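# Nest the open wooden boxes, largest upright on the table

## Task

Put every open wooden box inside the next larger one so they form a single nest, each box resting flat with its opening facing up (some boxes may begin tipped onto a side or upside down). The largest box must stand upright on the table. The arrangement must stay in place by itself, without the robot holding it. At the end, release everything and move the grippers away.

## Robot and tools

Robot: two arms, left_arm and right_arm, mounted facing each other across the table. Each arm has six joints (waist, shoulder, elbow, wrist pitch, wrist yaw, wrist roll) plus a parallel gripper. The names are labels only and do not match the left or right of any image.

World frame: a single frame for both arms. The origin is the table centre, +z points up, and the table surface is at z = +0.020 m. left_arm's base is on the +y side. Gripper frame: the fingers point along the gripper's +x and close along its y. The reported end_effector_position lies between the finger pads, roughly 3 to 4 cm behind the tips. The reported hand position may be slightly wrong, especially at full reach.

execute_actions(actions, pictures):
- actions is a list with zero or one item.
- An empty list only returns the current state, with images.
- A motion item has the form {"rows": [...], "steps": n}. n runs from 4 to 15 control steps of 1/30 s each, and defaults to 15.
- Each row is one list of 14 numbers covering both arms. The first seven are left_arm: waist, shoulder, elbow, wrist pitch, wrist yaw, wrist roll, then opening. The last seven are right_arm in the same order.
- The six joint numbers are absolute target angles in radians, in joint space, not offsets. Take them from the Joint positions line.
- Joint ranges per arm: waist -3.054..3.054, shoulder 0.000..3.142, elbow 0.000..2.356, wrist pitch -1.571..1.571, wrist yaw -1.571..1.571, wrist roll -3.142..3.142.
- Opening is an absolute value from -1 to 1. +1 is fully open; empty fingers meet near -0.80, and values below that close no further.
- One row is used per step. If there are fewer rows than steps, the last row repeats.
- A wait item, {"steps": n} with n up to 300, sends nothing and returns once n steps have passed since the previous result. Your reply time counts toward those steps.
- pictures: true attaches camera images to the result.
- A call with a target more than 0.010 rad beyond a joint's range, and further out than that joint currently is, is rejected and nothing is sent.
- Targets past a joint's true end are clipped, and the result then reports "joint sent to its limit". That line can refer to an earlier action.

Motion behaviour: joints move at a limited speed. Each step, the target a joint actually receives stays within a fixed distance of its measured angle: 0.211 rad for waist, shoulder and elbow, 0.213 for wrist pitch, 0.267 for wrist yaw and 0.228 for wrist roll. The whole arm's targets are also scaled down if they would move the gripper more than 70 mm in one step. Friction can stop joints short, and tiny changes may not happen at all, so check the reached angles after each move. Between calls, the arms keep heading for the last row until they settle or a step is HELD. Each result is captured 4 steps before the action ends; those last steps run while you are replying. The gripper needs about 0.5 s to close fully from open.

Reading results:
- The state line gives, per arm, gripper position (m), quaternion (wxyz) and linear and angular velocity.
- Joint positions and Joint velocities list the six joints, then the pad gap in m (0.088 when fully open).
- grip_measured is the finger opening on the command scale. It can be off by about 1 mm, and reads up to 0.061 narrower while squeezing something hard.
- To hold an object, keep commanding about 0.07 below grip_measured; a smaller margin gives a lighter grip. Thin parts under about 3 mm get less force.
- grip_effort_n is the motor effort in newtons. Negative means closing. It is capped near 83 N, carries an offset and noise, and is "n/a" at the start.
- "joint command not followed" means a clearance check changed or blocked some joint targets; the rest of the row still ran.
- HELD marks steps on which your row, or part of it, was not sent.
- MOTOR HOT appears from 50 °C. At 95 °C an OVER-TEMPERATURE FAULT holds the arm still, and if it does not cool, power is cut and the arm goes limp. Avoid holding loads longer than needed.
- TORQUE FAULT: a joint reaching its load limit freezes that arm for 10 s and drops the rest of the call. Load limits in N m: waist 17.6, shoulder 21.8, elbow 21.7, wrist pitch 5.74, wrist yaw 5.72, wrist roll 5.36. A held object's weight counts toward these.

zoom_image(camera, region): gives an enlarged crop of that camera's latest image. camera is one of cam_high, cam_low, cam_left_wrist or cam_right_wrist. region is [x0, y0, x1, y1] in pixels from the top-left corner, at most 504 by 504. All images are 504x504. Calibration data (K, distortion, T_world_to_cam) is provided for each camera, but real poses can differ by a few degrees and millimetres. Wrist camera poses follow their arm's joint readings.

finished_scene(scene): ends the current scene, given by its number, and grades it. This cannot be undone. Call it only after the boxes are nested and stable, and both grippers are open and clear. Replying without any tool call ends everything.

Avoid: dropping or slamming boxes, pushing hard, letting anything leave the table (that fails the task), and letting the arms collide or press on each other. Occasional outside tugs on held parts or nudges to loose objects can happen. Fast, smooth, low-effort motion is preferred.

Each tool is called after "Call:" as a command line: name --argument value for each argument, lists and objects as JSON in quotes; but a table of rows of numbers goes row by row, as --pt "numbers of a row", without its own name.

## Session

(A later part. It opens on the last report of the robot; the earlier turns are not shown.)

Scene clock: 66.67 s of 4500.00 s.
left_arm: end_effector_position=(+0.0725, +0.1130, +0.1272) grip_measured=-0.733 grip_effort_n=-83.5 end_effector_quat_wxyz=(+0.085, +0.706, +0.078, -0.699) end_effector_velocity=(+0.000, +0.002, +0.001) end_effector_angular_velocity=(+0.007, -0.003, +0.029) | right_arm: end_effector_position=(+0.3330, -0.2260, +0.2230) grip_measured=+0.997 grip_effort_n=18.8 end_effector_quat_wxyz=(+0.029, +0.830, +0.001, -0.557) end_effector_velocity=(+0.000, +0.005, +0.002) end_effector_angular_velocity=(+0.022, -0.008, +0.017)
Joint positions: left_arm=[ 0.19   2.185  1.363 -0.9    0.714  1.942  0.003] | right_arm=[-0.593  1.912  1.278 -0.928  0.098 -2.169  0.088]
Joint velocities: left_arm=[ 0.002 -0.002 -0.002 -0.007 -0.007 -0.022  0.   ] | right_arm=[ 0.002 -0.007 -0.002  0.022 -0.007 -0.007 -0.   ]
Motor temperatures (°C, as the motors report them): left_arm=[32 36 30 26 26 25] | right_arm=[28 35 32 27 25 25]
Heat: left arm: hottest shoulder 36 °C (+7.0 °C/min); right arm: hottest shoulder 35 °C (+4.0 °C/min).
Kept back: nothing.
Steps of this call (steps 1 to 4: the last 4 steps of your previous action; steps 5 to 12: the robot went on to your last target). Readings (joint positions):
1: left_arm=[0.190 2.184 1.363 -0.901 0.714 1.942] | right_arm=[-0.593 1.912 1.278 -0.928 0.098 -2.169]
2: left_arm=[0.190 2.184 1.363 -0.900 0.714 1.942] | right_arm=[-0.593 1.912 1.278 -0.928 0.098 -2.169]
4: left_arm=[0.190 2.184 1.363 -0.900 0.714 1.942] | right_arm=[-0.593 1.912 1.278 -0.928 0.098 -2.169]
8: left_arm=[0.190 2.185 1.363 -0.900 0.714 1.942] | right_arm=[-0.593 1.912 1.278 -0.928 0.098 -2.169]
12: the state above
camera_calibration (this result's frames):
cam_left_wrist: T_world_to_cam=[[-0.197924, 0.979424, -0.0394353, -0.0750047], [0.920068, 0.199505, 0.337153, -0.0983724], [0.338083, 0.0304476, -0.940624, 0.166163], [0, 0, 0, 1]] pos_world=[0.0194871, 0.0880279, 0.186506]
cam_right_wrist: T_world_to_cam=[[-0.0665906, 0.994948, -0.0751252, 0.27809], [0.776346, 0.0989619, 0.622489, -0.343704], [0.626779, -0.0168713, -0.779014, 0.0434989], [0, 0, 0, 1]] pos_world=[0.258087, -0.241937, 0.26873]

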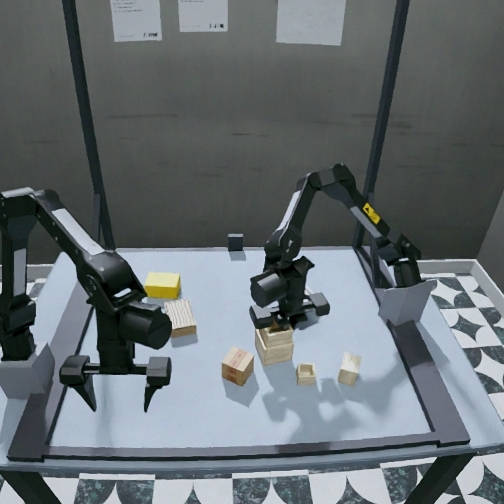

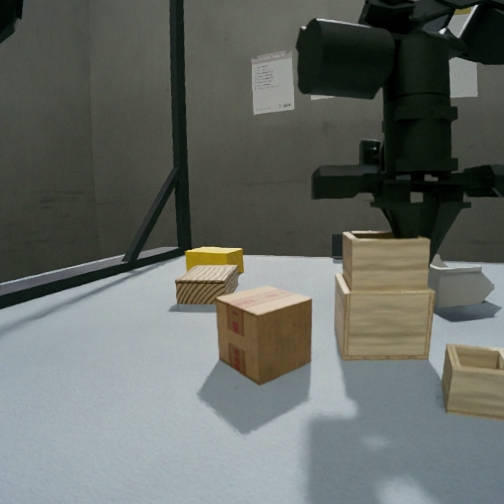

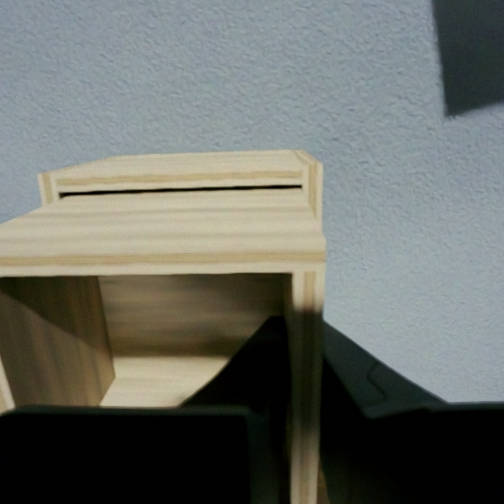

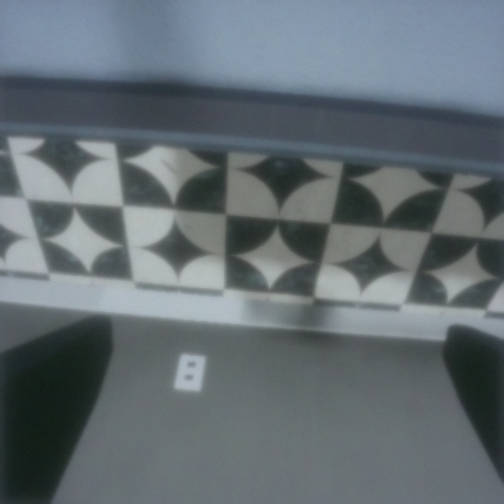

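Call:
execute_actions --actions '[{"rows":[[0.168,2.23,1.348,-0.86,0.717,1.92,-0.9,-0.593,1.912,1.278,-0.928,0.098,-2.169,1]],"steps":15}]'

Call:
execute_actions --actions '[{"steps":12}]' --pictures true

Scene clock: 67.17 s of 4500.00 s.
left_arm: end_effector_position=(+0.0761, +0.1122, +0.1210) grip_measured=-0.732 grip_effort_n=-83.5 end_effector_quat_wxyz=(+0.088, +0.705, +0.079, -0.699) end_effector_velocity=(-0.000, +0.004, -0.003) end_effector_angular_velocity=(+0.016, +0.002, +0.017) | right_arm: end_effector_position=(+0.3330, -0.2260, +0.2230) grip_measured=+0.997 grip_effort_n=19.8 end_effector_quat_wxyz=(+0.029, +0.830, +0.001, -0.557) end_effector_velocity=(-0.003, -0.004, -0.001) end_effector_angular_velocity=(-0.016, +0.018, +0.000)
Joint positions: left_arm=[ 0.184  2.201  1.359 -0.872  0.717  1.927  0.003] | right_arm=[-0.593  1.912  1.278 -0.928  0.098 -2.169  0.088]
Joint velocities: left_arm=[-0.002  0.002 -0.007 -0.007 -0.007 -0.007  0.   ] | right_arm=[-0.002 -0.002 -0.002 -0.022 -0.007 -0.007 -0.   ]
Motor temperatures (°C, as the motors report them): left_arm=[32 36 30 26 26 25] | right_arm=[28 35 32 27 25 25]
Heat: left arm: hottest shoulder 36 °C (+7.1 °C/min); right arm: hottest shoulder 35 °C (+4.1 °C/min).
Steps of this call (steps 1 to 4: the robot went on to your last target; steps 5 to 15: the first 11 steps of this action). Readings (joint positions):
5: left_arm=[0.189 2.188 1.361 -0.896 0.714 1.941] | right_arm=[-0.593 1.912 1.278 -0.928 0.098 -2.169]
6: left_arm=[0.187 2.192 1.361 -0.887 0.714 1.938] | right_arm=[-0.593 1.912 1.278 -0.928 0.098 -2.169]
8: left_arm=[0.184 2.200 1.361 -0.878 0.716 1.932] | right_arm=[-0.593 1.912 1.278 -0.928 0.098 -2.169]
12: left_arm=[0.184 2.201 1.360 -0.873 0.717 1.927] | right_arm=[-0.593 1.912 1.278 -0.928 0.098 -2.169]
15: the state above

Scene clock: 67.57 s of 4500.00 s.
left_arm: end_effector_position=(+0.0761, +0.1122, +0.1209) grip_measured=-0.732 grip_effort_n=-83.5 end_effector_quat_wxyz=(+0.089, +0.705, +0.079, -0.699) end_effector_velocity=(-0.004, +0.000, -0.002) end_effector_angular_velocity=(+0.005, +0.011, +0.007) | right_arm: end_effector_position=(+0.3330, -0.2260, +0.2230) grip_measured=+0.997 grip_effort_n=19.3 end_effector_quat_wxyz=(+0.029, +0.830, +0.001, -0.557) end_effector_velocity=(+0.002, -0.000, -0.001) end_effector_angular_velocity=(-0.009, -0.007, +0.017)
Joint positions: left_arm=[ 0.184  2.201  1.359 -0.871  0.717  1.925  0.003] | right_arm=[-0.593  1.912  1.278 -0.928  0.098 -2.169  0.088]
Joint velocities: left_arm=[-0.007 -0.002 -0.002 -0.007  0.007 -0.007 -0.   ] | right_arm=[-0.002  0.002 -0.002  0.007  0.007 -0.022 -0.   ]
Motor temperatures (°C, as the motors report them): left_arm=[32 36 30 26 26 25] | right_arm=[28 35 32 27 25 25]
Heat: left arm: hottest shoulder 36 °C (+7.1 °C/min); right arm: hottest shoulder 35 °C (+4.0 °C/min).
Kept back: nothing.
Steps of this call (steps 1 to 4: the last 4 steps of your previous action; steps 5 to 12: the robot went on to your last target). Readings (joint positions):
1: left_arm=[0.184 2.201 1.359 -0.872 0.717 1.926] | right_arm=[-0.593 1.912 1.278 -0.928 0.098 -2.169]
2: left_arm=[0.184 2.201 1.359 -0.872 0.717 1.926] | right_arm=[-0.593 1.912 1.278 -0.928 0.098 -2.169]
4: left_arm=[0.184 2.201 1.359 -0.871 0.717 1.926] | right_arm=[-0.593 1.912 1.278 -0.928 0.098 -2.169]
8: left_arm=[0.184 2.201 1.359 -0.871 0.717 1.925] | right_arm=[-0.593 1.912 1.278 -0.928 0.098 -2.169]
12: the state above
camera_calibration (this result's frames):
cam_left_wrist: T_world_to_cam=[[-0.205539, 0.977727, -0.0424754, -0.0726683], [0.918716, 0.207726, 0.335874, -0.100087], [0.337216, 0.0300124, -0.940949, 0.159158], [0, 0, 0, 1]] pos_world=[0.0233446, 0.0870636, 0.180289]
cam_right_wrist: T_world_to_cam=[[-0.0665906, 0.994948, -0.0751252, 0.27809], [0.776346, 0.0989619, 0.622489, -0.343704], [0.626779, -0.0168713, -0.779014, 0.0434989], [0, 0, 0, 1]] pos_world=[0.258087, -0.241937, 0.26873]

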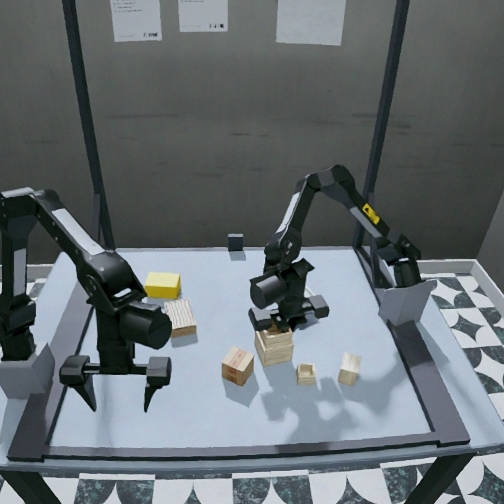

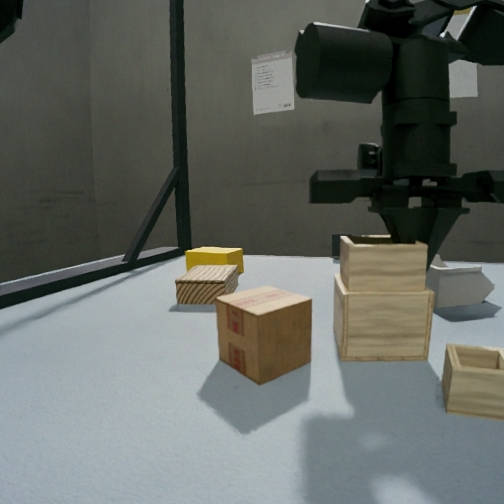

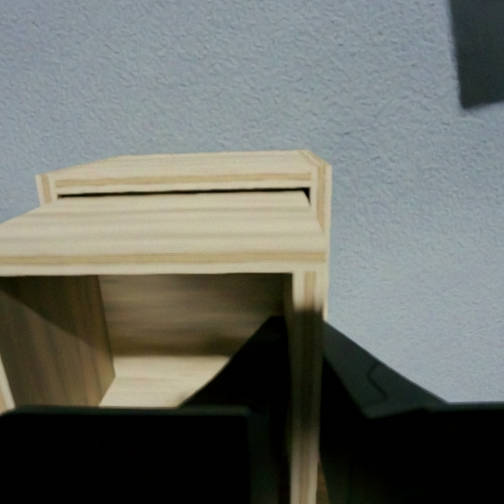

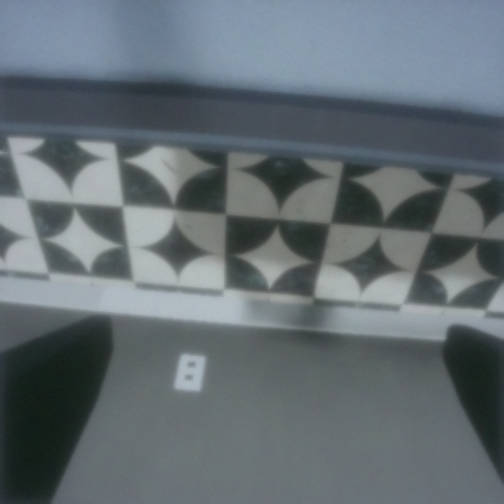

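Inserted ~1.3 cm. Let it drop gently.

Call:
execute_actions --actions '[{"rows":[[0.184,2.201,1.359,-0.871,0.717,1.925,-0.66,-0.593,1.912,1.278,-0.928,0.098,-2.169,1]],"steps":15}]'

Call:
execute_actions --actions '[{"steps":12}]' --pictures true

Scene clock: 68.03 s of 4500.00 s.
left_arm: end_effector_position=(+0.0762, +0.1118, +0.1215) grip_measured=-0.676 grip_effort_n=14.7 end_effector_quat_wxyz=(+0.091, +0.704, +0.078, -0.700) end_effector_velocity=(-0.000, +0.004, +0.000) end_effector_angular_velocity=(+0.024, -0.010, +0.002) | right_arm: end_effector_position=(+0.3330, -0.2260, +0.2230) grip_measured=+0.997 grip_effort_n=19.3 end_effector_quat_wxyz=(+0.029, +0.830, +0.001, -0.557) end_effector_velocity=(+0.003, +0.005, +0.001) end_effector_angular_velocity=(+0.020, -0.005, +0.011)
Joint positions: left_arm=[ 0.187  2.201  1.359 -0.871  0.722  1.925  0.006] | right_arm=[-0.593  1.912  1.278 -0.928  0.098 -2.169  0.088]
Joint velocities: left_arm=[-0.002 -0.002  0.002 -0.022 -0.022  0.007  0.004] | right_arm=[-0.002  0.002  0.002  0.022 -0.007 -0.007 -0.   ]
Motor temperatures (°C, as the motors report them): left_arm=[32 36 30 26 26 25] | right_arm=[28 35 32 27 25 25]
Heat: left arm: hottest shoulder 36 °C (+7.1 °C/min); right arm: hottest shoulder 35 °C (+4.1 °C/min).
Steps of this call (steps 1 to 3: the robot went on to your last target; steps 4 to 14: the first 11 steps of this action). Readings (joint positions):
4: left_arm=[0.185 2.201 1.359 -0.871 0.718 1.925] | right_arm=[-0.593 1.912 1.278 -0.928 0.098 -2.169]
5: left_arm=[0.186 2.201 1.359 -0.871 0.719 1.925] | right_arm=[-0.593 1.912 1.278 -0.928 0.098 -2.169]
7: left_arm=[0.187 2.201 1.359 -0.871 0.722 1.925] | right_arm=[-0.593 1.912 1.278 -0.928 0.098 -2.169]
11: left_arm=[0.187 2.201 1.359 -0.871 0.722 1.925] | right_arm=[-0.593 1.912 1.278 -0.928 0.098 -2.169]
14: the state above

Scene clock: 68.43 s of 4500.00 s.
left_arm: end_effector_position=(+0.0762, +0.1117, +0.1216) grip_measured=-0.664 grip_effort_n=16.0 end_effector_quat_wxyz=(+0.091, +0.704, +0.078, -0.700) end_effector_velocity=(+0.001, -0.000, -0.000) end_effector_angular_velocity=(+0.001, -0.009, -0.014) | right_arm: end_effector_position=(+0.3330, -0.2260, +0.2230) grip_measured=+0.997 grip_effort_n=19.3 end_effector_quat_wxyz=(+0.029, +0.830, +0.001, -0.557) end_effector_velocity=(-0.001, -0.002, -0.002) end_effector_angular_velocity=(-0.003, +0.012, -0.011)
Joint positions: left_arm=[ 0.187  2.201  1.36  -0.871  0.722  1.925  0.006] | right_arm=[-0.593  1.912  1.278 -0.928  0.098 -2.169  0.088]
Joint velocities: left_arm=[-0.002 -0.002 -0.002  0.007 -0.007  0.007 -0.   ] | right_arm=[-0.002  0.002 -0.002 -0.007 -0.007  0.007 -0.   ]
Motor temperatures (°C, as the motors report them): left_arm=[32 36 30 26 26 25] | right_arm=[28 35 32 27 25 25]
Heat: left arm: hottest shoulder 36 °C (+7.1 °C/min); right arm: hottest shoulder 35 °C (+4.0 °C/min).
Kept back: nothing.
Steps of this call (steps 1 to 4: the last 4 steps of your previous action; steps 5 to 12: the robot went on to your last target). Readings (joint positions):
1: left_arm=[0.187 2.201 1.359 -0.871 0.722 1.925] | right_arm=[-0.593 1.912 1.278 -0.928 0.098 -2.169]
2: left_arm=[0.187 2.201 1.360 -0.871 0.722 1.925] | right_arm=[-0.593 1.912 1.278 -0.928 0.098 -2.169]
4: left_arm=[0.187 2.201 1.360 -0.871 0.722 1.925] | right_arm=[-0.593 1.912 1.278 -0.928 0.098 -2.169]
8: left_arm=[0.187 2.201 1.360 -0.871 0.722 1.925] | right_arm=[-0.593 1.912 1.278 -0.928 0.098 -2.169]
12: the state above
camera_calibration (this result's frames):
cam_left_wrist: T_world_to_cam=[[-0.206514, 0.977338, -0.0465018, -0.0714857], [0.919457, 0.210097, 0.332354, -0.100207], [0.334592, 0.0258792, -0.942008, 0.160588], [0, 0, 0, 1]] pos_world=[0.0236421, 0.086763, 0.181255]
cam_right_wrist: T_world_to_cam=[[-0.0665906, 0.994948, -0.0751252, 0.27809], [0.776346, 0.0989619, 0.622489, -0.343704], [0.626779, -0.0168713, -0.779014, 0.0434989], [0, 0, 0, 1]] pos_world=[0.258087, -0.241937, 0.26873]

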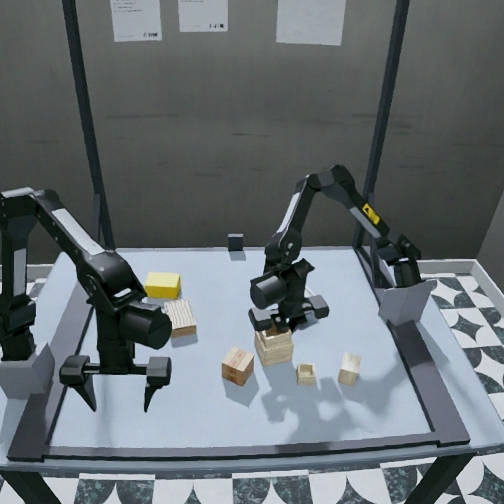

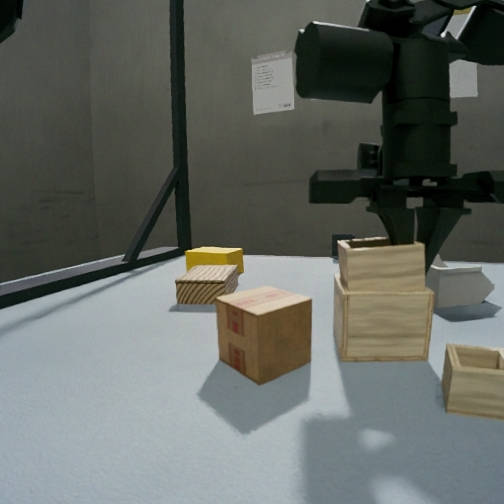

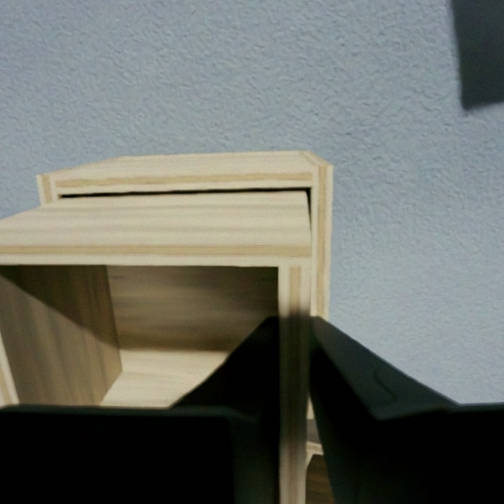

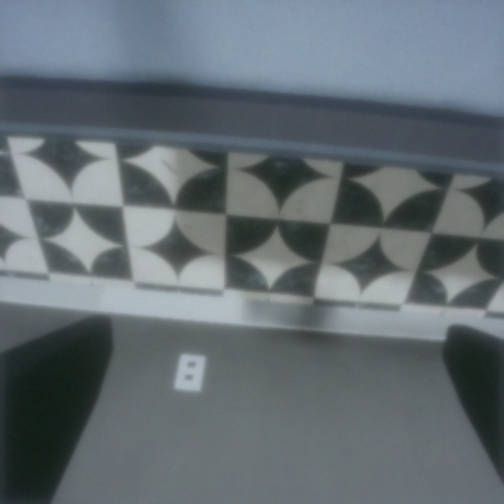

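Call:
execute_actions --actions '[{"rows":[[0.187,2.201,1.359,-0.871,0.722,1.925,-0.4,-0.593,1.912,1.278,-0.928,0.098,-2.169,1]],"steps":15}]'

Call:
execute_actions --actions '[{"steps":12}]' --pictures true

Scene clock: 68.87 s of 4500.00 s.
left_arm: end_effector_position=(+0.0763, +0.1115, +0.1219) grip_measured=-0.418 grip_effort_n=16.5 end_effector_quat_wxyz=(+0.091, +0.703, +0.078, -0.701) end_effector_velocity=(-0.002, +0.003, +0.000) end_effector_angular_velocity=(+0.010, -0.002, +0.010) | right_arm: end_effector_position=(+0.3330, -0.2260, +0.2230) grip_measured=+0.997 grip_effort_n=19.3 end_effector_quat_wxyz=(+0.029, +0.830, +0.001, -0.557) end_effector_velocity=(-0.003, -0.004, +0.001) end_effector_angular_velocity=(-0.021, +0.003, +0.004)
Joint positions: left_arm=[ 0.188  2.201  1.36  -0.871  0.724  1.925  0.019] | right_arm=[-0.593  1.912  1.278 -0.928  0.098 -2.169  0.088]
Joint velocities: left_arm=[-0.002 -0.007 -0.007 -0.007 -0.007 -0.007  0.006] | right_arm=[ 0.002 -0.007 -0.002 -0.022  0.007 -0.007  0.   ]
Motor temperatures (°C, as the motors report them): left_arm=[32 36 30 26 26 25] | right_arm=[28 35 32 27 25 25]
Heat: left arm: hottest shoulder 36 °C (+7.0 °C/min); right arm: hottest shoulder 35 °C (+4.0 °C/min).
Steps of this call (steps 1 to 2: the robot went on to your last target; steps 3 to 13: the first 11 steps of this action). Readings (joint positions):
3: left_arm=[0.187 2.201 1.360 -0.871 0.722 1.925] | right_arm=[-0.593 1.912 1.278 -0.928 0.098 -2.169]
4: left_arm=[0.187 2.201 1.360 -0.871 0.722 1.925] | right_arm=[-0.593 1.912 1.278 -0.928 0.098 -2.169]
6: left_arm=[0.187 2.201 1.360 -0.871 0.723 1.925] | right_arm=[-0.593 1.912 1.278 -0.928 0.098 -2.169]
10: left_arm=[0.188 2.201 1.360 -0.871 0.724 1.925] | right_arm=[-0.593 1.912 1.278 -0.928 0.098 -2.169]
13: the state above

Scene clock: 69.27 s of 4500.00 s.
left_arm: end_effector_position=(+0.0762, +0.1115, +0.1219) grip_measured=-0.404 grip_effort_n=16.0 end_effector_quat_wxyz=(+0.091, +0.703, +0.078, -0.701) end_effector_velocity=(-0.001, +0.002, -0.000) end_effector_angular_velocity=(+0.010, -0.002, +0.010) | right_arm: end_effector_position=(+0.3330, -0.2260, +0.2230) grip_measured=+0.997 grip_effort_n=19.3 end_effector_quat_wxyz=(+0.029, +0.830, +0.001, -0.557) end_effector_velocity=(+0.001, +0.000, +0.002) end_effector_angular_velocity=(+0.019, -0.000, -0.009)
Joint positions: left_arm=[ 0.188  2.201  1.36  -0.871  0.724  1.925  0.019] | right_arm=[-0.593  1.912  1.278 -0.928  0.098 -2.169  0.088]
Joint velocities: left_arm=[-0.002 -0.002 -0.002 -0.007 -0.007 -0.007  0.   ] | right_arm=[-0.007 -0.007 -0.002  0.007 -0.007  0.007 -0.   ]
Motor temperatures (°C, as the motors report them): left_arm=[32 36 30 26 26 25] | right_arm=[28 35 32 27 25 25]
Heat: left arm: hottest shoulder 36 °C (+6.1 °C/min); right arm: hottest shoulder 35 °C (+4.0 °C/min).
Kept back: nothing.
Steps of this call (steps 1 to 4: the last 4 steps of your previous action; steps 5 to 12: the robot went on to your last target). Readings (joint positions):
1: left_arm=[0.188 2.201 1.360 -0.871 0.724 1.925] | right_arm=[-0.593 1.912 1.278 -0.928 0.098 -2.169]
2: left_arm=[0.188 2.201 1.360 -0.871 0.724 1.925] | right_arm=[-0.593 1.912 1.278 -0.928 0.098 -2.169]
4: left_arm=[0.188 2.201 1.360 -0.871 0.724 1.925] | right_arm=[-0.593 1.912 1.278 -0.928 0.098 -2.169]
8: left_arm=[0.188 2.201 1.360 -0.871 0.724 1.925] | right_arm=[-0.593 1.912 1.278 -0.928 0.098 -2.169]
12: the state above
camera_calibration (this result's frames):
cam_left_wrist: T_world_to_cam=[[-0.206847, 0.977196, -0.0479869, -0.0710285], [0.919807, 0.210945, 0.330843, -0.100165], [0.333421, 0.0242949, -0.942465, 0.161164], [0, 0, 0, 1]] pos_world=[0.0237047, 0.0866225, 0.181622]
cam_right_wrist: T_world_to_cam=[[-0.0665906, 0.994948, -0.0751252, 0.27809], [0.776346, 0.0989619, 0.622489, -0.343704], [0.626779, -0.0168713, -0.779014, 0.0434989], [0, 0, 0, 1]] pos_world=[0.258087, -0.241937, 0.26873]

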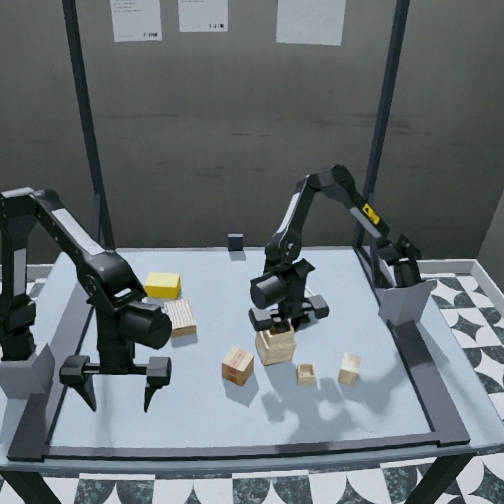

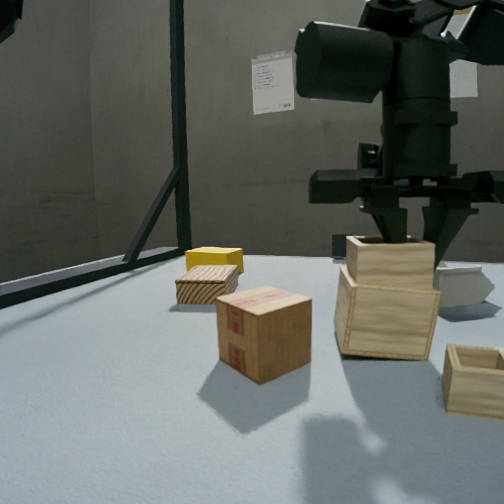

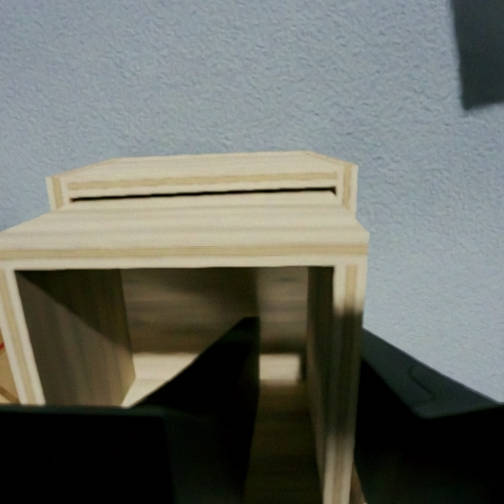

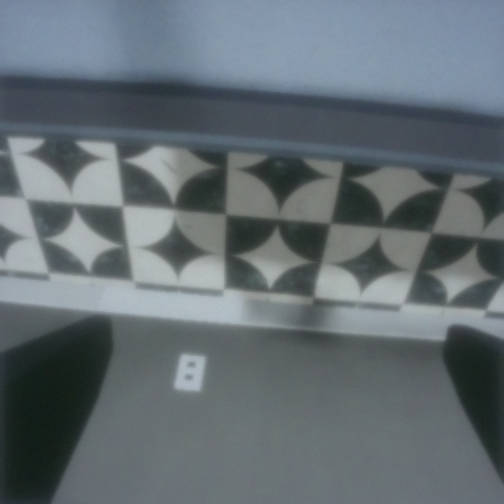

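Call:
execute_actions --actions '[{"rows":[[0.195,2.175,1.385,-0.93,0.72,1.94,-0.5,-0.593,1.912,1.278,-0.928,0.098,-2.169,1]],"steps":15}]'

Call:
execute_actions --actions '[{"rows":[[0.212,2.175,1.45,-1.03,0.71,1.97,-0.5,-0.593,1.912,1.278,-0.928,0.098,-2.169,1]],"steps":15}]'

Call:
execute_actions --actions '[{"steps":12}]' --pictures true

Scene clock: 69.80 s of 4500.00 s.
left_arm: end_effector_position=(+0.0699, +0.1120, +0.1285) grip_measured=-0.491 grip_effort_n=-18.4 end_effector_quat_wxyz=(+0.088, +0.700, +0.085, -0.704) end_effector_velocity=(-0.004, -0.000, +0.008) end_effector_angular_velocity=(+0.013, -0.018, -0.004) | right_arm: end_effector_position=(+0.3330, -0.2260, +0.2230) grip_measured=+0.997 grip_effort_n=19.8 end_effector_quat_wxyz=(+0.029, +0.830, +0.001, -0.557) end_effector_velocity=(+0.002, -0.004, +0.001) end_effector_angular_velocity=(-0.019, -0.015, -0.001)
Joint positions: left_arm=[ 0.189  2.189  1.377 -0.925  0.724  1.936  0.015] | right_arm=[-0.593  1.912  1.278 -0.928  0.098 -2.169  0.088]
Joint velocities: left_arm=[ 0.002 -0.022  0.012 -0.037 -0.022  0.007 -0.002] | right_arm=[-0.002 -0.002 -0.002 -0.007  0.022 -0.007 -0.   ]
Motor temperatures (°C, as the motors report them): left_arm=[32 36 30 26 26 25] | right_arm=[28 35 32 27 25 25]
Heat: left arm: hottest shoulder 36 °C (+6.0 °C/min); right arm: hottest shoulder 35 °C (+4.0 °C/min).
Steps of this call (steps 1 to 5: the robot went on to your last target; steps 6 to 16: the first 11 steps of this action). Readings (joint positions):
6: left_arm=[0.188 2.200 1.362 -0.875 0.724 1.926] | right_arm=[-0.593 1.912 1.278 -0.928 0.098 -2.169]
7: left_arm=[0.188 2.200 1.366 -0.889 0.724 1.927] | right_arm=[-0.593 1.912 1.278 -0.928 0.098 -2.169]
9: left_arm=[0.188 2.198 1.368 -0.907 0.724 1.931] | right_arm=[-0.593 1.912 1.278 -0.928 0.098 -2.169]
13: left_arm=[0.189 2.192 1.374 -0.921 0.724 1.935] | right_arm=[-0.593 1.912 1.278 -0.928 0.098 -2.169]
16: the state above

Scene clock: 70.30 s of 4500.00 s.
left_arm: end_effector_position=(+0.0667, +0.1084, +0.1455) grip_measured=-0.497 grip_effort_n=-18.4 end_effector_quat_wxyz=(+0.085, +0.700, +0.091, -0.703) end_effector_velocity=(-0.004, +0.010, -0.000) end_effector_angular_velocity=(+0.046, +0.006, +0.024) | right_arm: end_effector_position=(+0.3330, -0.2260, +0.2230) grip_measured=+0.997 grip_effort_n=19.3 end_effector_quat_wxyz=(+0.029, +0.830, +0.001, -0.557) end_effector_velocity=(-0.002, -0.002, +0.001) end_effector_angular_velocity=(-0.000, +0.008, +0.005)
Joint positions: left_arm=[ 0.208  2.184  1.44  -1.023  0.714  1.965  0.015] | right_arm=[-0.593  1.912  1.278 -0.928  0.098 -2.169  0.088]
Joint velocities: left_arm=[-0.002 -0.002 -0.002 -0.051 -0.022  0.007  0.   ] | right_arm=[-0.002 -0.007 -0.002 -0.007 -0.007 -0.007  0.   ]
Motor temperatures (°C, as the motors report them): left_arm=[32 36 30 26 26 25] | right_arm=[28 35 32 27 25 25]
Heat: left arm: hottest shoulder 36 °C (+7.1 °C/min); right arm: hottest shoulder 35 °C (+4.0 °C/min).
Steps of this call (steps 1 to 4: the last 4 steps of your previous action; steps 5 to 15: the first 11 steps of this action). Readings (joint positions):
5: left_arm=[0.190 2.189 1.384 -0.940 0.722 1.941] | right_arm=[-0.593 1.912 1.278 -0.928 0.098 -2.169]
6: left_arm=[0.192 2.189 1.395 -0.964 0.719 1.947] | right_arm=[-0.593 1.912 1.278 -0.928 0.098 -2.169]
8: left_arm=[0.198 2.188 1.415 -0.991 0.717 1.956] | right_arm=[-0.593 1.912 1.278 -0.928 0.098 -2.169]
12: left_arm=[0.207 2.184 1.438 -1.015 0.716 1.963] | right_arm=[-0.593 1.912 1.278 -0.928 0.098 -2.169]
15: the state above

Scene clock: 70.70 s of 4500.00 s.
left_arm: end_effector_position=(+0.0662, +0.1083, +0.1460) grip_measured=-0.497 grip_effort_n=-18.8 end_effector_quat_wxyz=(+0.085, +0.700, +0.092, -0.703) end_effector_velocity=(+0.002, +0.004, -0.002) end_effector_angular_velocity=(+0.022, -0.012, +0.013) | right_arm: end_effector_position=(+0.3330, -0.2260, +0.2230) grip_measured=+0.997 grip_effort_n=18.8 end_effector_quat_wxyz=(+0.029, +0.830, +0.001, -0.557) end_effector_velocity=(-0.001, -0.004, +0.001) end_effector_angular_velocity=(-0.020, +0.003, -0.001)
Joint positions: left_arm=[ 0.208  2.184  1.442 -1.028  0.714  1.967  0.015] | right_arm=[-0.593  1.912  1.278 -0.928  0.098 -2.169  0.088]
Joint velocities: left_arm=[-0.002  0.002 -0.002 -0.007 -0.022 -0.007 -0.   ] | right_arm=[-0.002 -0.002  0.002 -0.022  0.007 -0.007 -0.   ]
Motor temperatures (°C, as the motors report them): left_arm=[32 36 30 26 26 25] | right_arm=[28 35 32 27 25 25]
Heat: left arm: hottest shoulder 36 °C (+7.0 °C/min); right arm: hottest shoulder 35 °C (+4.0 °C/min).
Kept back: nothing.
Steps of this call (steps 1 to 4: the last 4 steps of your previous action; steps 5 to 12: the robot went on to your last target). Readings (joint positions):
1: left_arm=[0.208 2.184 1.440 -1.024 0.714 1.966] | right_arm=[-0.593 1.912 1.278 -0.928 0.098 -2.169]
2: left_arm=[0.208 2.184 1.440 -1.025 0.714 1.966] | right_arm=[-0.593 1.912 1.278 -0.928 0.098 -2.169]
4: left_arm=[0.208 2.184 1.442 -1.026 0.714 1.966] | right_arm=[-0.593 1.912 1.278 -0.928 0.098 -2.169]
8: left_arm=[0.208 2.184 1.442 -1.028 0.714 1.967] | right_arm=[-0.593 1.912 1.278 -0.928 0.098 -2.169]
12: the state above
camera_calibration (this result's frames):
cam_left_wrist: T_world_to_cam=[[-0.218018, 0.97578, -0.0179296, -0.0723703], [0.921473, 0.211867, 0.325577, -0.0977428], [0.32149, 0.0544601, -0.945346, 0.185287], [0, 0, 0, 1]] pos_world=[0.0147213, 0.0812352, 0.205685]
cam_right_wrist: T_world_to_cam=[[-0.0665906, 0.994948, -0.0751252, 0.27809], [0.776346, 0.0989619, 0.622489, -0.343704], [0.626779, -0.0168713, -0.779014, 0.0434989], [0, 0, 0, 1]] pos_world=[0.258087, -0.241937, 0.26873]

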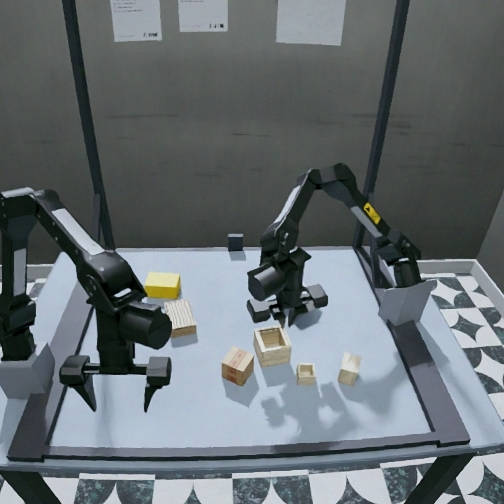

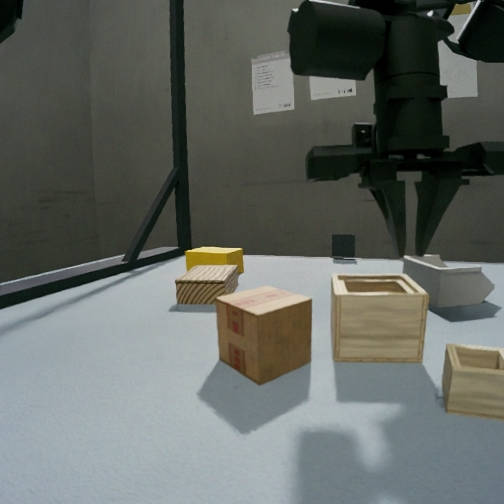

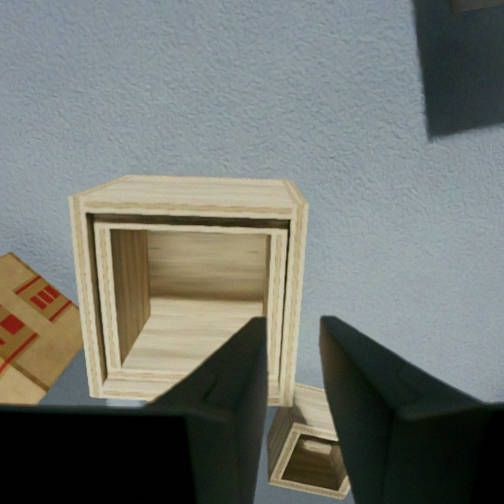

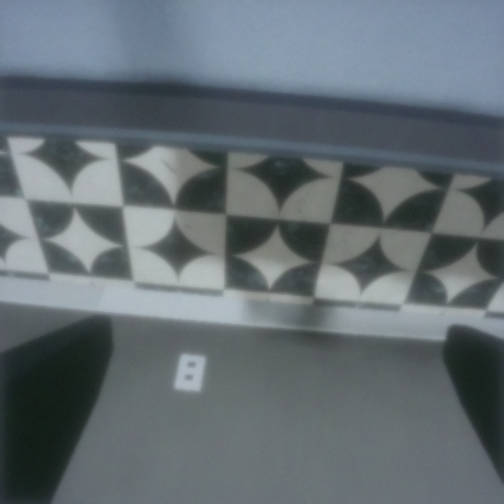

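Call:
execute_actions --actions '[{"rows":[[0.4,2.0,1.4,-1.1,0.65,1.5,0.9,-0.593,1.912,1.278,-0.928,0.098,-2.169,1]],"steps":15}]'

Call:
execute_actions --actions '[{"rows":[[0.625,2.185,1.166,-1.036,0.572,1.127,0.9,-0.593,1.912,1.278,-0.928,0.098,-2.169,1]],"steps":15}]'

Call:
execute_actions --actions '[{"steps":15}]' --pictures true

Scene clock: 71.30 s of 4500.00 s.
left_arm: end_effector_position=(+0.0811, +0.1296, +0.2309) grip_measured=+0.711 grip_effort_n=-10.5 end_effector_quat_wxyz=(+0.313, +0.683, +0.205, -0.628) end_effector_velocity=(-0.013, +0.018, -0.020) end_effector_angular_velocity=(+0.027, +0.103, +0.482) | right_arm: end_effector_position=(+0.3330, -0.2260, +0.2230) grip_measured=+0.997 grip_effort_n=19.8 end_effector_quat_wxyz=(+0.029, +0.830, +0.001, -0.557) end_effector_velocity=(-0.003, -0.005, -0.002) end_effector_angular_velocity=(-0.020, +0.021, -0.001)
Joint positions: left_arm=[ 0.399  2.01   1.414 -1.093  0.658  1.56   0.074] | right_arm=[-0.593  1.912  1.278 -0.928  0.098 -2.169  0.088]
Joint velocities: left_arm=[-0.032 -0.002 -0.051 -0.051 -0.022 -0.447  0.139] | right_arm=[-0.002  0.002 -0.002 -0.022 -0.007 -0.007 -0.   ]
Motor temperatures (°C, as the motors report them): left_arm=[33 36 30 26 26 25] | right_arm=[28 35 32 27 25 25]
Heat: left arm: hottest shoulder 36 °C (+7.1 °C/min); right arm: hottest shoulder 35 °C (+4.0 °C/min).
Steps of this call (steps 1 to 7: the robot went on to your last target; steps 8 to 18: the first 11 steps of this action). Readings (joint positions):
8: left_arm=[0.211 2.174 1.441 -1.030 0.711 1.948] | right_arm=[-0.593 1.912 1.278 -0.928 0.098 -2.169]
9: left_arm=[0.226 2.159 1.434 -1.044 0.699 1.907] | right_arm=[-0.593 1.912 1.278 -0.928 0.098 -2.169]
11: left_arm=[0.284 2.111 1.418 -1.069 0.681 1.820] | right_arm=[-0.593 1.912 1.278 -0.928 0.098 -2.169]
15: left_arm=[0.388 2.026 1.416 -1.086 0.662 1.632] | right_arm=[-0.593 1.912 1.278 -0.928 0.098 -2.169]
18: the state above

Scene clock: 71.80 s of 4500.00 s.
left_arm: end_effector_position=(+0.1331, +0.2396, +0.1891) grip_measured=+0.896 grip_effort_n=15.6 end_effector_quat_wxyz=(+0.482, +0.527, +0.468, -0.520) end_effector_velocity=(+0.022, +0.144, -0.061) end_effector_angular_velocity=(+0.060, +0.239, +0.951) | right_arm: end_effector_position=(+0.3330, -0.2260, +0.2230) grip_measured=+0.997 grip_effort_n=18.8 end_effector_quat_wxyz=(+0.029, +0.830, +0.001, -0.557) end_effector_velocity=(-0.001, +0.003, +0.001) end_effector_angular_velocity=(+0.013, +0.013, +0.025)
Joint positions: left_arm=[ 0.606  2.165  1.194 -1.047  0.581  1.193  0.083] | right_arm=[-0.593  1.912  1.278 -0.928  0.098 -2.169  0.088]
Joint velocities: left_arm=[ 0.266  0.208 -0.291  0.051 -0.081 -0.505  0.   ] | right_arm=[-0.002 -0.002  0.002  0.007 -0.022 -0.022  0.   ]
Motor temperatures (°C, as the motors report them): left_arm=[33 36 30 26 26 25] | right_arm=[28 35 32 27 25 25]
Heat: left arm: hottest shoulder 36 °C (+7.0 °C/min); right arm: hottest shoulder 35 °C (+4.0 °C/min).
Steps of this call (steps 1 to 4: the last 4 steps of your previous action; steps 5 to 15: the first 11 steps of this action). Readings (joint positions):
5: left_arm=[0.398 2.015 1.397 -1.093 0.654 1.507] | right_arm=[-0.593 1.912 1.278 -0.928 0.098 -2.169]
6: left_arm=[0.410 2.020 1.381 -1.084 0.651 1.481] | right_arm=[-0.593 1.912 1.278 -0.928 0.098 -2.169]
8: left_arm=[0.452 2.044 1.340 -1.075 0.633 1.428] | right_arm=[-0.593 1.912 1.278 -0.928 0.098 -2.169]
12: left_arm=[0.555 2.125 1.242 -1.054 0.597 1.273] | right_arm=[-0.593 1.912 1.278 -0.928 0.098 -2.169]
15: the state above

Scene clock: 72.30 s of 4500.00 s.
left_arm: end_effector_position=(+0.1341, +0.2483, +0.1847) grip_measured=+0.897 grip_effort_n=15.1 end_effector_quat_wxyz=(+0.500, +0.504, +0.494, -0.502) end_effector_velocity=(-0.004, +0.001, -0.001) end_effector_angular_velocity=(-0.001, +0.013, +0.041) | right_arm: end_effector_position=(+0.3330, -0.2260, +0.2230) grip_measured=+0.997 grip_effort_n=18.8 end_effector_quat_wxyz=(+0.029, +0.830, +0.001, -0.557) end_effector_velocity=(-0.001, -0.002, -0.000) end_effector_angular_velocity=(+0.001, +0.010, -0.010)
Joint positions: left_arm=[ 0.62   2.175  1.172 -1.038  0.576  1.131  0.083] | right_arm=[-0.593  1.912  1.278 -0.928  0.098 -2.169  0.088]
Joint velocities: left_arm=[-0.002 -0.002 -0.007 -0.007  0.007 -0.037 -0.   ] | right_arm=[-0.002 -0.002 -0.002 -0.007 -0.007  0.007 -0.   ]
Motor temperatures (°C, as the motors report them): left_arm=[33 35 30 26 26 25] | right_arm=[28 35 32 27 25 25]
Heat: left arm: hottest shoulder 35 °C (+5.1 °C/min); right arm: hottest shoulder 35 °C (+3.0 °C/min).
Kept back: nothing.
Steps of this call (steps 1 to 4: the last 4 steps of your previous action; steps 5 to 15: the robot went on to your last target). Readings (joint positions):
1: left_arm=[0.612 2.170 1.187 -1.045 0.579 1.178] | right_arm=[-0.593 1.912 1.278 -0.928 0.098 -2.169]
2: left_arm=[0.616 2.172 1.182 -1.043 0.579 1.166] | right_arm=[-0.593 1.912 1.278 -0.928 0.098 -2.169]
4: left_arm=[0.616 2.173 1.179 -1.040 0.579 1.151] | right_arm=[-0.593 1.912 1.278 -0.928 0.098 -2.169]
8: left_arm=[0.617 2.173 1.175 -1.039 0.577 1.137] | right_arm=[-0.593 1.912 1.278 -0.928 0.098 -2.169]
15: the state above
camera_calibration (this result's frames):
cam_left_wrist: T_world_to_cam=[[-0.998394, 0.0423178, -0.0376724, 0.14659], [0.0277478, 0.944934, 0.326082, -0.264803], [0.0493971, 0.324513, -0.944591, 0.161694], [0, 0, 0, 1]] pos_world=[0.145715, 0.191547, 0.244604]
cam_right_wrist: T_world_to_cam=[[-0.0665906, 0.994948, -0.0751252, 0.27809], [0.776346, 0.0989619, 0.622489, -0.343704], [0.626779, -0.0168713, -0.779014, 0.0434989], [0, 0, 0, 1]] pos_world=[0.258087, -0.241937, 0.26873]

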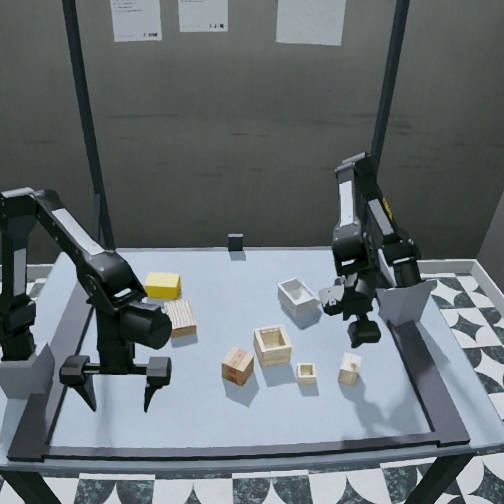

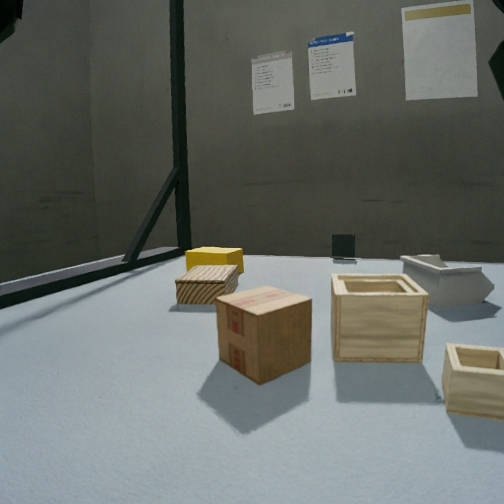

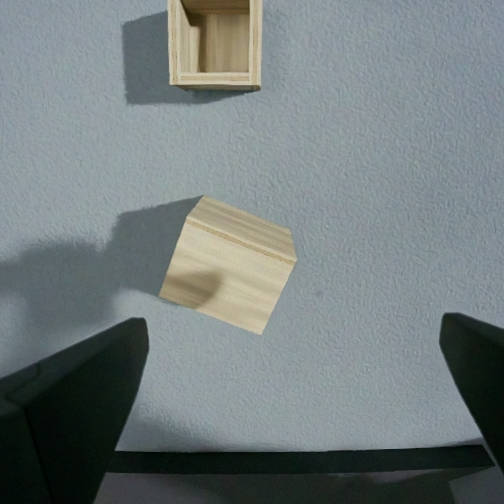

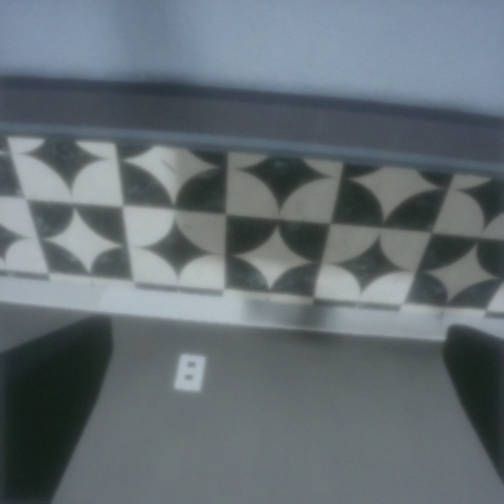

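Call:
zoom_image --camera "cam_high" --region '[290,340,390,400]'

Call:
zoom_image --camera "cam_left_wrist" --region '[130,170,330,350]'

Region (290, 340, 390, 400) of cam_high's 504x504 image, scaled by 5.040, with more detail than that image has; it fills the top 302 rows of this view, and the rest is white.

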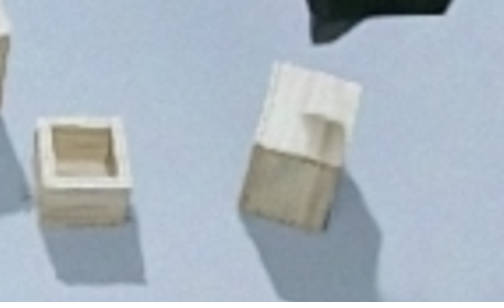

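Region (130, 170, 330, 350) of cam_left_wrist's 504x504 image, scaled by 2.520, with more detail than that image has; it fills the top 454 rows of this view, and the rest is white.

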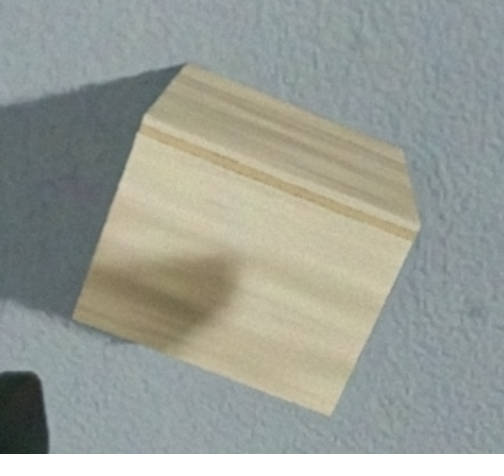

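Call:
execute_actions --actions '[{"rows":[[0.6,2.2,1.15,-1.0,0.59,-0.5,0.9,-0.593,1.912,1.278,-0.928,0.098,-2.169,1]],"steps":15}]'

Call:
execute_actions --actions '[{"rows":[[0.565,2.32,1.075,-0.778,0.6,-1.71,0.9,-0.593,1.912,1.278,-0.928,0.098,-2.169,1]],"steps":15}]'

Call:
execute_actions --actions '[{"steps":15}]' --pictures true

Scene clock: 73.27 s of 4500.00 s.
left_arm: end_effector_position=(+0.1345, +0.2473, +0.1746) grip_measured=+0.897 grip_effort_n=15.1 end_effector_quat_wxyz=(+0.608, +0.363, +0.606, -0.363) end_effector_velocity=(+0.001, +0.000, -0.000) end_effector_angular_velocity=(+0.001, -0.006, +1.423) | right_arm: end_effector_position=(+0.3330, -0.2260, +0.2230) grip_measured=+0.997 grip_effort_n=19.3 end_effector_quat_wxyz=(+0.029, +0.830, +0.001, -0.557) end_effector_velocity=(-0.002, -0.002, -0.001) end_effector_angular_velocity=(+0.004, +0.023, +0.002)
Joint positions: left_arm=[ 0.601  2.191  1.156 -1.004  0.585  0.611  0.083] | right_arm=[-0.593  1.912  1.278 -0.928  0.098 -2.169  0.088]
Joint velocities: left_arm=[-0.002 -0.002 -0.002  0.007 -0.007 -1.429 -0.   ] | right_arm=[-0.007 -0.002 -0.002 -0.007 -0.022 -0.007 -0.   ]
Motor temperatures (°C, as the motors report them): left_arm=[33 35 30 26 26 25] | right_arm=[28 35 32 27 25 25]
Heat: left arm: hottest shoulder 35 °C (+5.1 °C/min); right arm: hottest shoulder 35 °C (+3.0 °C/min).
Steps of this call (steps 1 to 15: the robot went on to your last target; steps 16 to 18: nothing new was sent; steps 19 to 29: the first 11 steps of this action). Readings (joint positions):
19: left_arm=[0.620 2.177 1.170 -1.034 0.576 1.103] | right_arm=[-0.593 1.912 1.278 -0.928 0.098 -2.169]
20: left_arm=[0.618 2.178 1.168 -1.025 0.576 1.049] | right_arm=[-0.593 1.912 1.278 -0.928 0.098 -2.169]
22: left_arm=[0.611 2.183 1.163 -1.014 0.579 0.951] | right_arm=[-0.593 1.912 1.278 -0.928 0.098 -2.169]
26: left_arm=[0.602 2.191 1.157 -1.007 0.584 0.757] | right_arm=[-0.593 1.912 1.278 -0.928 0.098 -2.169]
29: the state above

Scene clock: 73.77 s of 4500.00 s.
left_arm: end_effector_position=(+0.1536, +0.2598, +0.1261) grip_measured=+0.897 grip_effort_n=15.1 end_effector_quat_wxyz=(+0.695, +0.137, +0.693, -0.134) end_effector_velocity=(+0.015, -0.011, -0.002) end_effector_angular_velocity=(-0.063, -0.066, +1.370) | right_arm: end_effector_position=(+0.3330, -0.2260, +0.2230) grip_measured=+0.997 grip_effort_n=19.3 end_effector_quat_wxyz=(+0.029, +0.830, +0.001, -0.557) end_effector_velocity=(-0.001, -0.002, -0.002) end_effector_angular_velocity=(-0.008, +0.013, +0.003)
Joint positions: left_arm=[ 0.566  2.309  1.081 -0.791  0.596 -0.117  0.083] | right_arm=[-0.593  1.912  1.278 -0.928  0.098 -2.169  0.088]
Joint velocities: left_arm=[-0.002  0.002 -0.007  0.11   0.022 -1.429  0.   ] | right_arm=[-0.002  0.002 -0.002 -0.007 -0.007 -0.007 -0.   ]
Motor temperatures (°C, as the motors report them): left_arm=[33 35 30 26 26 25] | right_arm=[28 35 33 27 25 25]
Heat: left arm: hottest shoulder 35 °C (+5.0 °C/min); right arm: hottest shoulder 35 °C (+3.0 °C/min).
Steps of this call (steps 1 to 4: the last 4 steps of your previous action; steps 5 to 15: the first 11 steps of this action). Readings (joint positions):
5: left_arm=[0.600 2.199 1.149 -0.985 0.588 0.368] | right_arm=[-0.593 1.912 1.278 -0.928 0.098 -2.169]
6: left_arm=[0.596 2.212 1.137 -0.930 0.593 0.320] | right_arm=[-0.593 1.912 1.278 -0.928 0.098 -2.169]
8: left_arm=[0.582 2.256 1.120 -0.859 0.594 0.224] | right_arm=[-0.593 1.912 1.278 -0.928 0.098 -2.169]
12: left_arm=[0.566 2.306 1.082 -0.811 0.594 0.028] | right_arm=[-0.593 1.912 1.278 -0.928 0.098 -2.169]
15: the state above

Scene clock: 74.27 s of 4500.00 s.
left_arm: end_effector_position=(+0.1553, +0.2591, +0.1256) grip_measured=+0.897 grip_effort_n=15.1 end_effector_quat_wxyz=(-0.700, +0.120, -0.694, -0.118) end_effector_velocity=(+0.001, +0.000, -0.000) end_effector_angular_velocity=(-0.009, -0.007, +1.452) | right_arm: end_effector_position=(+0.3330, -0.2260, +0.2230) grip_measured=+0.997 grip_effort_n=19.8 end_effector_quat_wxyz=(+0.029, +0.830, +0.001, -0.557) end_effector_velocity=(+0.000, +0.001, +0.000) end_effector_angular_velocity=(+0.008, +0.003, +0.008)
Joint positions: left_arm=[ 0.566  2.31   1.08  -0.78   0.596 -0.847  0.083] | right_arm=[-0.593  1.912  1.278 -0.928  0.098 -2.169  0.088]
Joint velocities: left_arm=[-0.002 -0.002 -0.002  0.007 -0.007 -1.458 -0.   ] | right_arm=[-0.002 -0.002 -0.002  0.007 -0.007 -0.007 -0.   ]
Motor temperatures (°C, as the motors report them): left_arm=[32 35 30 26 26 25] | right_arm=[28 35 33 27 25 25]
Heat: left arm: hottest shoulder 35 °C (+5.1 °C/min); right arm: hottest shoulder 35 °C (+3.0 °C/min).
Kept back: nothing.
Steps of this call (steps 1 to 4: the last 4 steps of your previous action; steps 5 to 15: the robot went on to your last target). Readings (joint positions):
1: left_arm=[0.566 2.309 1.081 -0.788 0.596 -0.166] | right_arm=[-0.593 1.912 1.278 -0.928 0.098 -2.169]
2: left_arm=[0.566 2.309 1.081 -0.787 0.596 -0.214] | right_arm=[-0.593 1.912 1.278 -0.928 0.098 -2.169]
4: left_arm=[0.566 2.310 1.080 -0.785 0.596 -0.312] | right_arm=[-0.593 1.912 1.278 -0.928 0.098 -2.169]
8: left_arm=[0.566 2.310 1.080 -0.781 0.596 -0.507] | right_arm=[-0.593 1.912 1.278 -0.928 0.098 -2.169]
15: the state above
camera_calibration (this result's frames):
cam_left_wrist: T_world_to_cam=[[0.302283, -0.952895, -0.0248074, 0.219319], [-0.900244, -0.293942, 0.321182, 0.209428], [-0.313345, -0.0747551, -0.946693, 0.261434], [0, 0, 0, 1]] pos_world=[0.204159, 0.290092, 0.185674]
cam_right_wrist: T_world_to_cam=[[-0.0665906, 0.994948, -0.0751252, 0.27809], [0.776346, 0.0989619, 0.622489, -0.343704], [0.626779, -0.0168713, -0.779014, 0.0434989], [0, 0, 0, 1]] pos_world=[0.258087, -0.241937, 0.26873]

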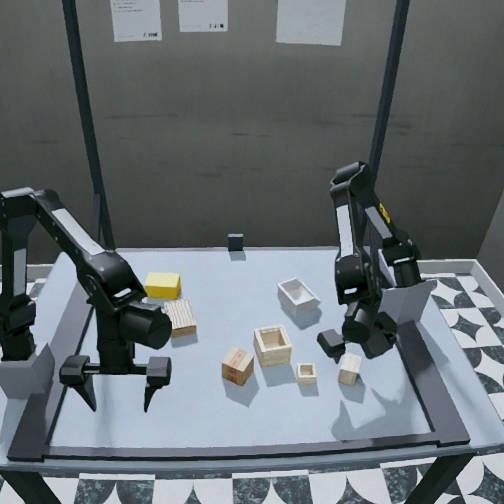

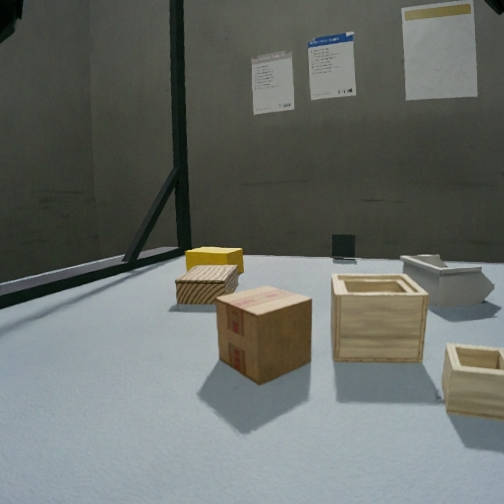

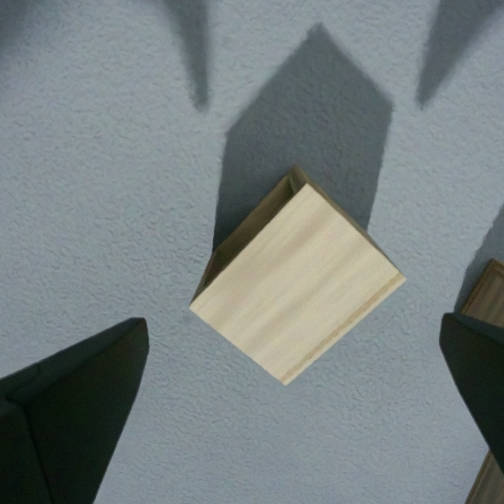

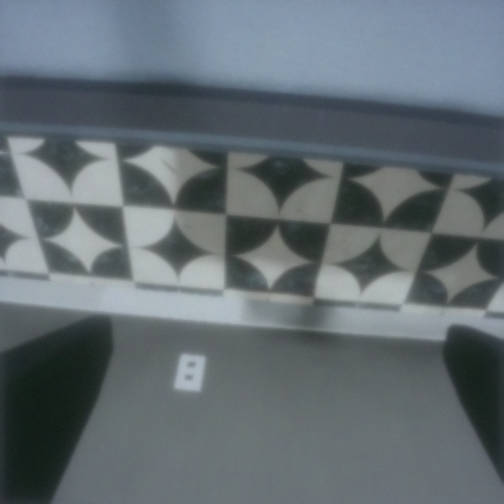

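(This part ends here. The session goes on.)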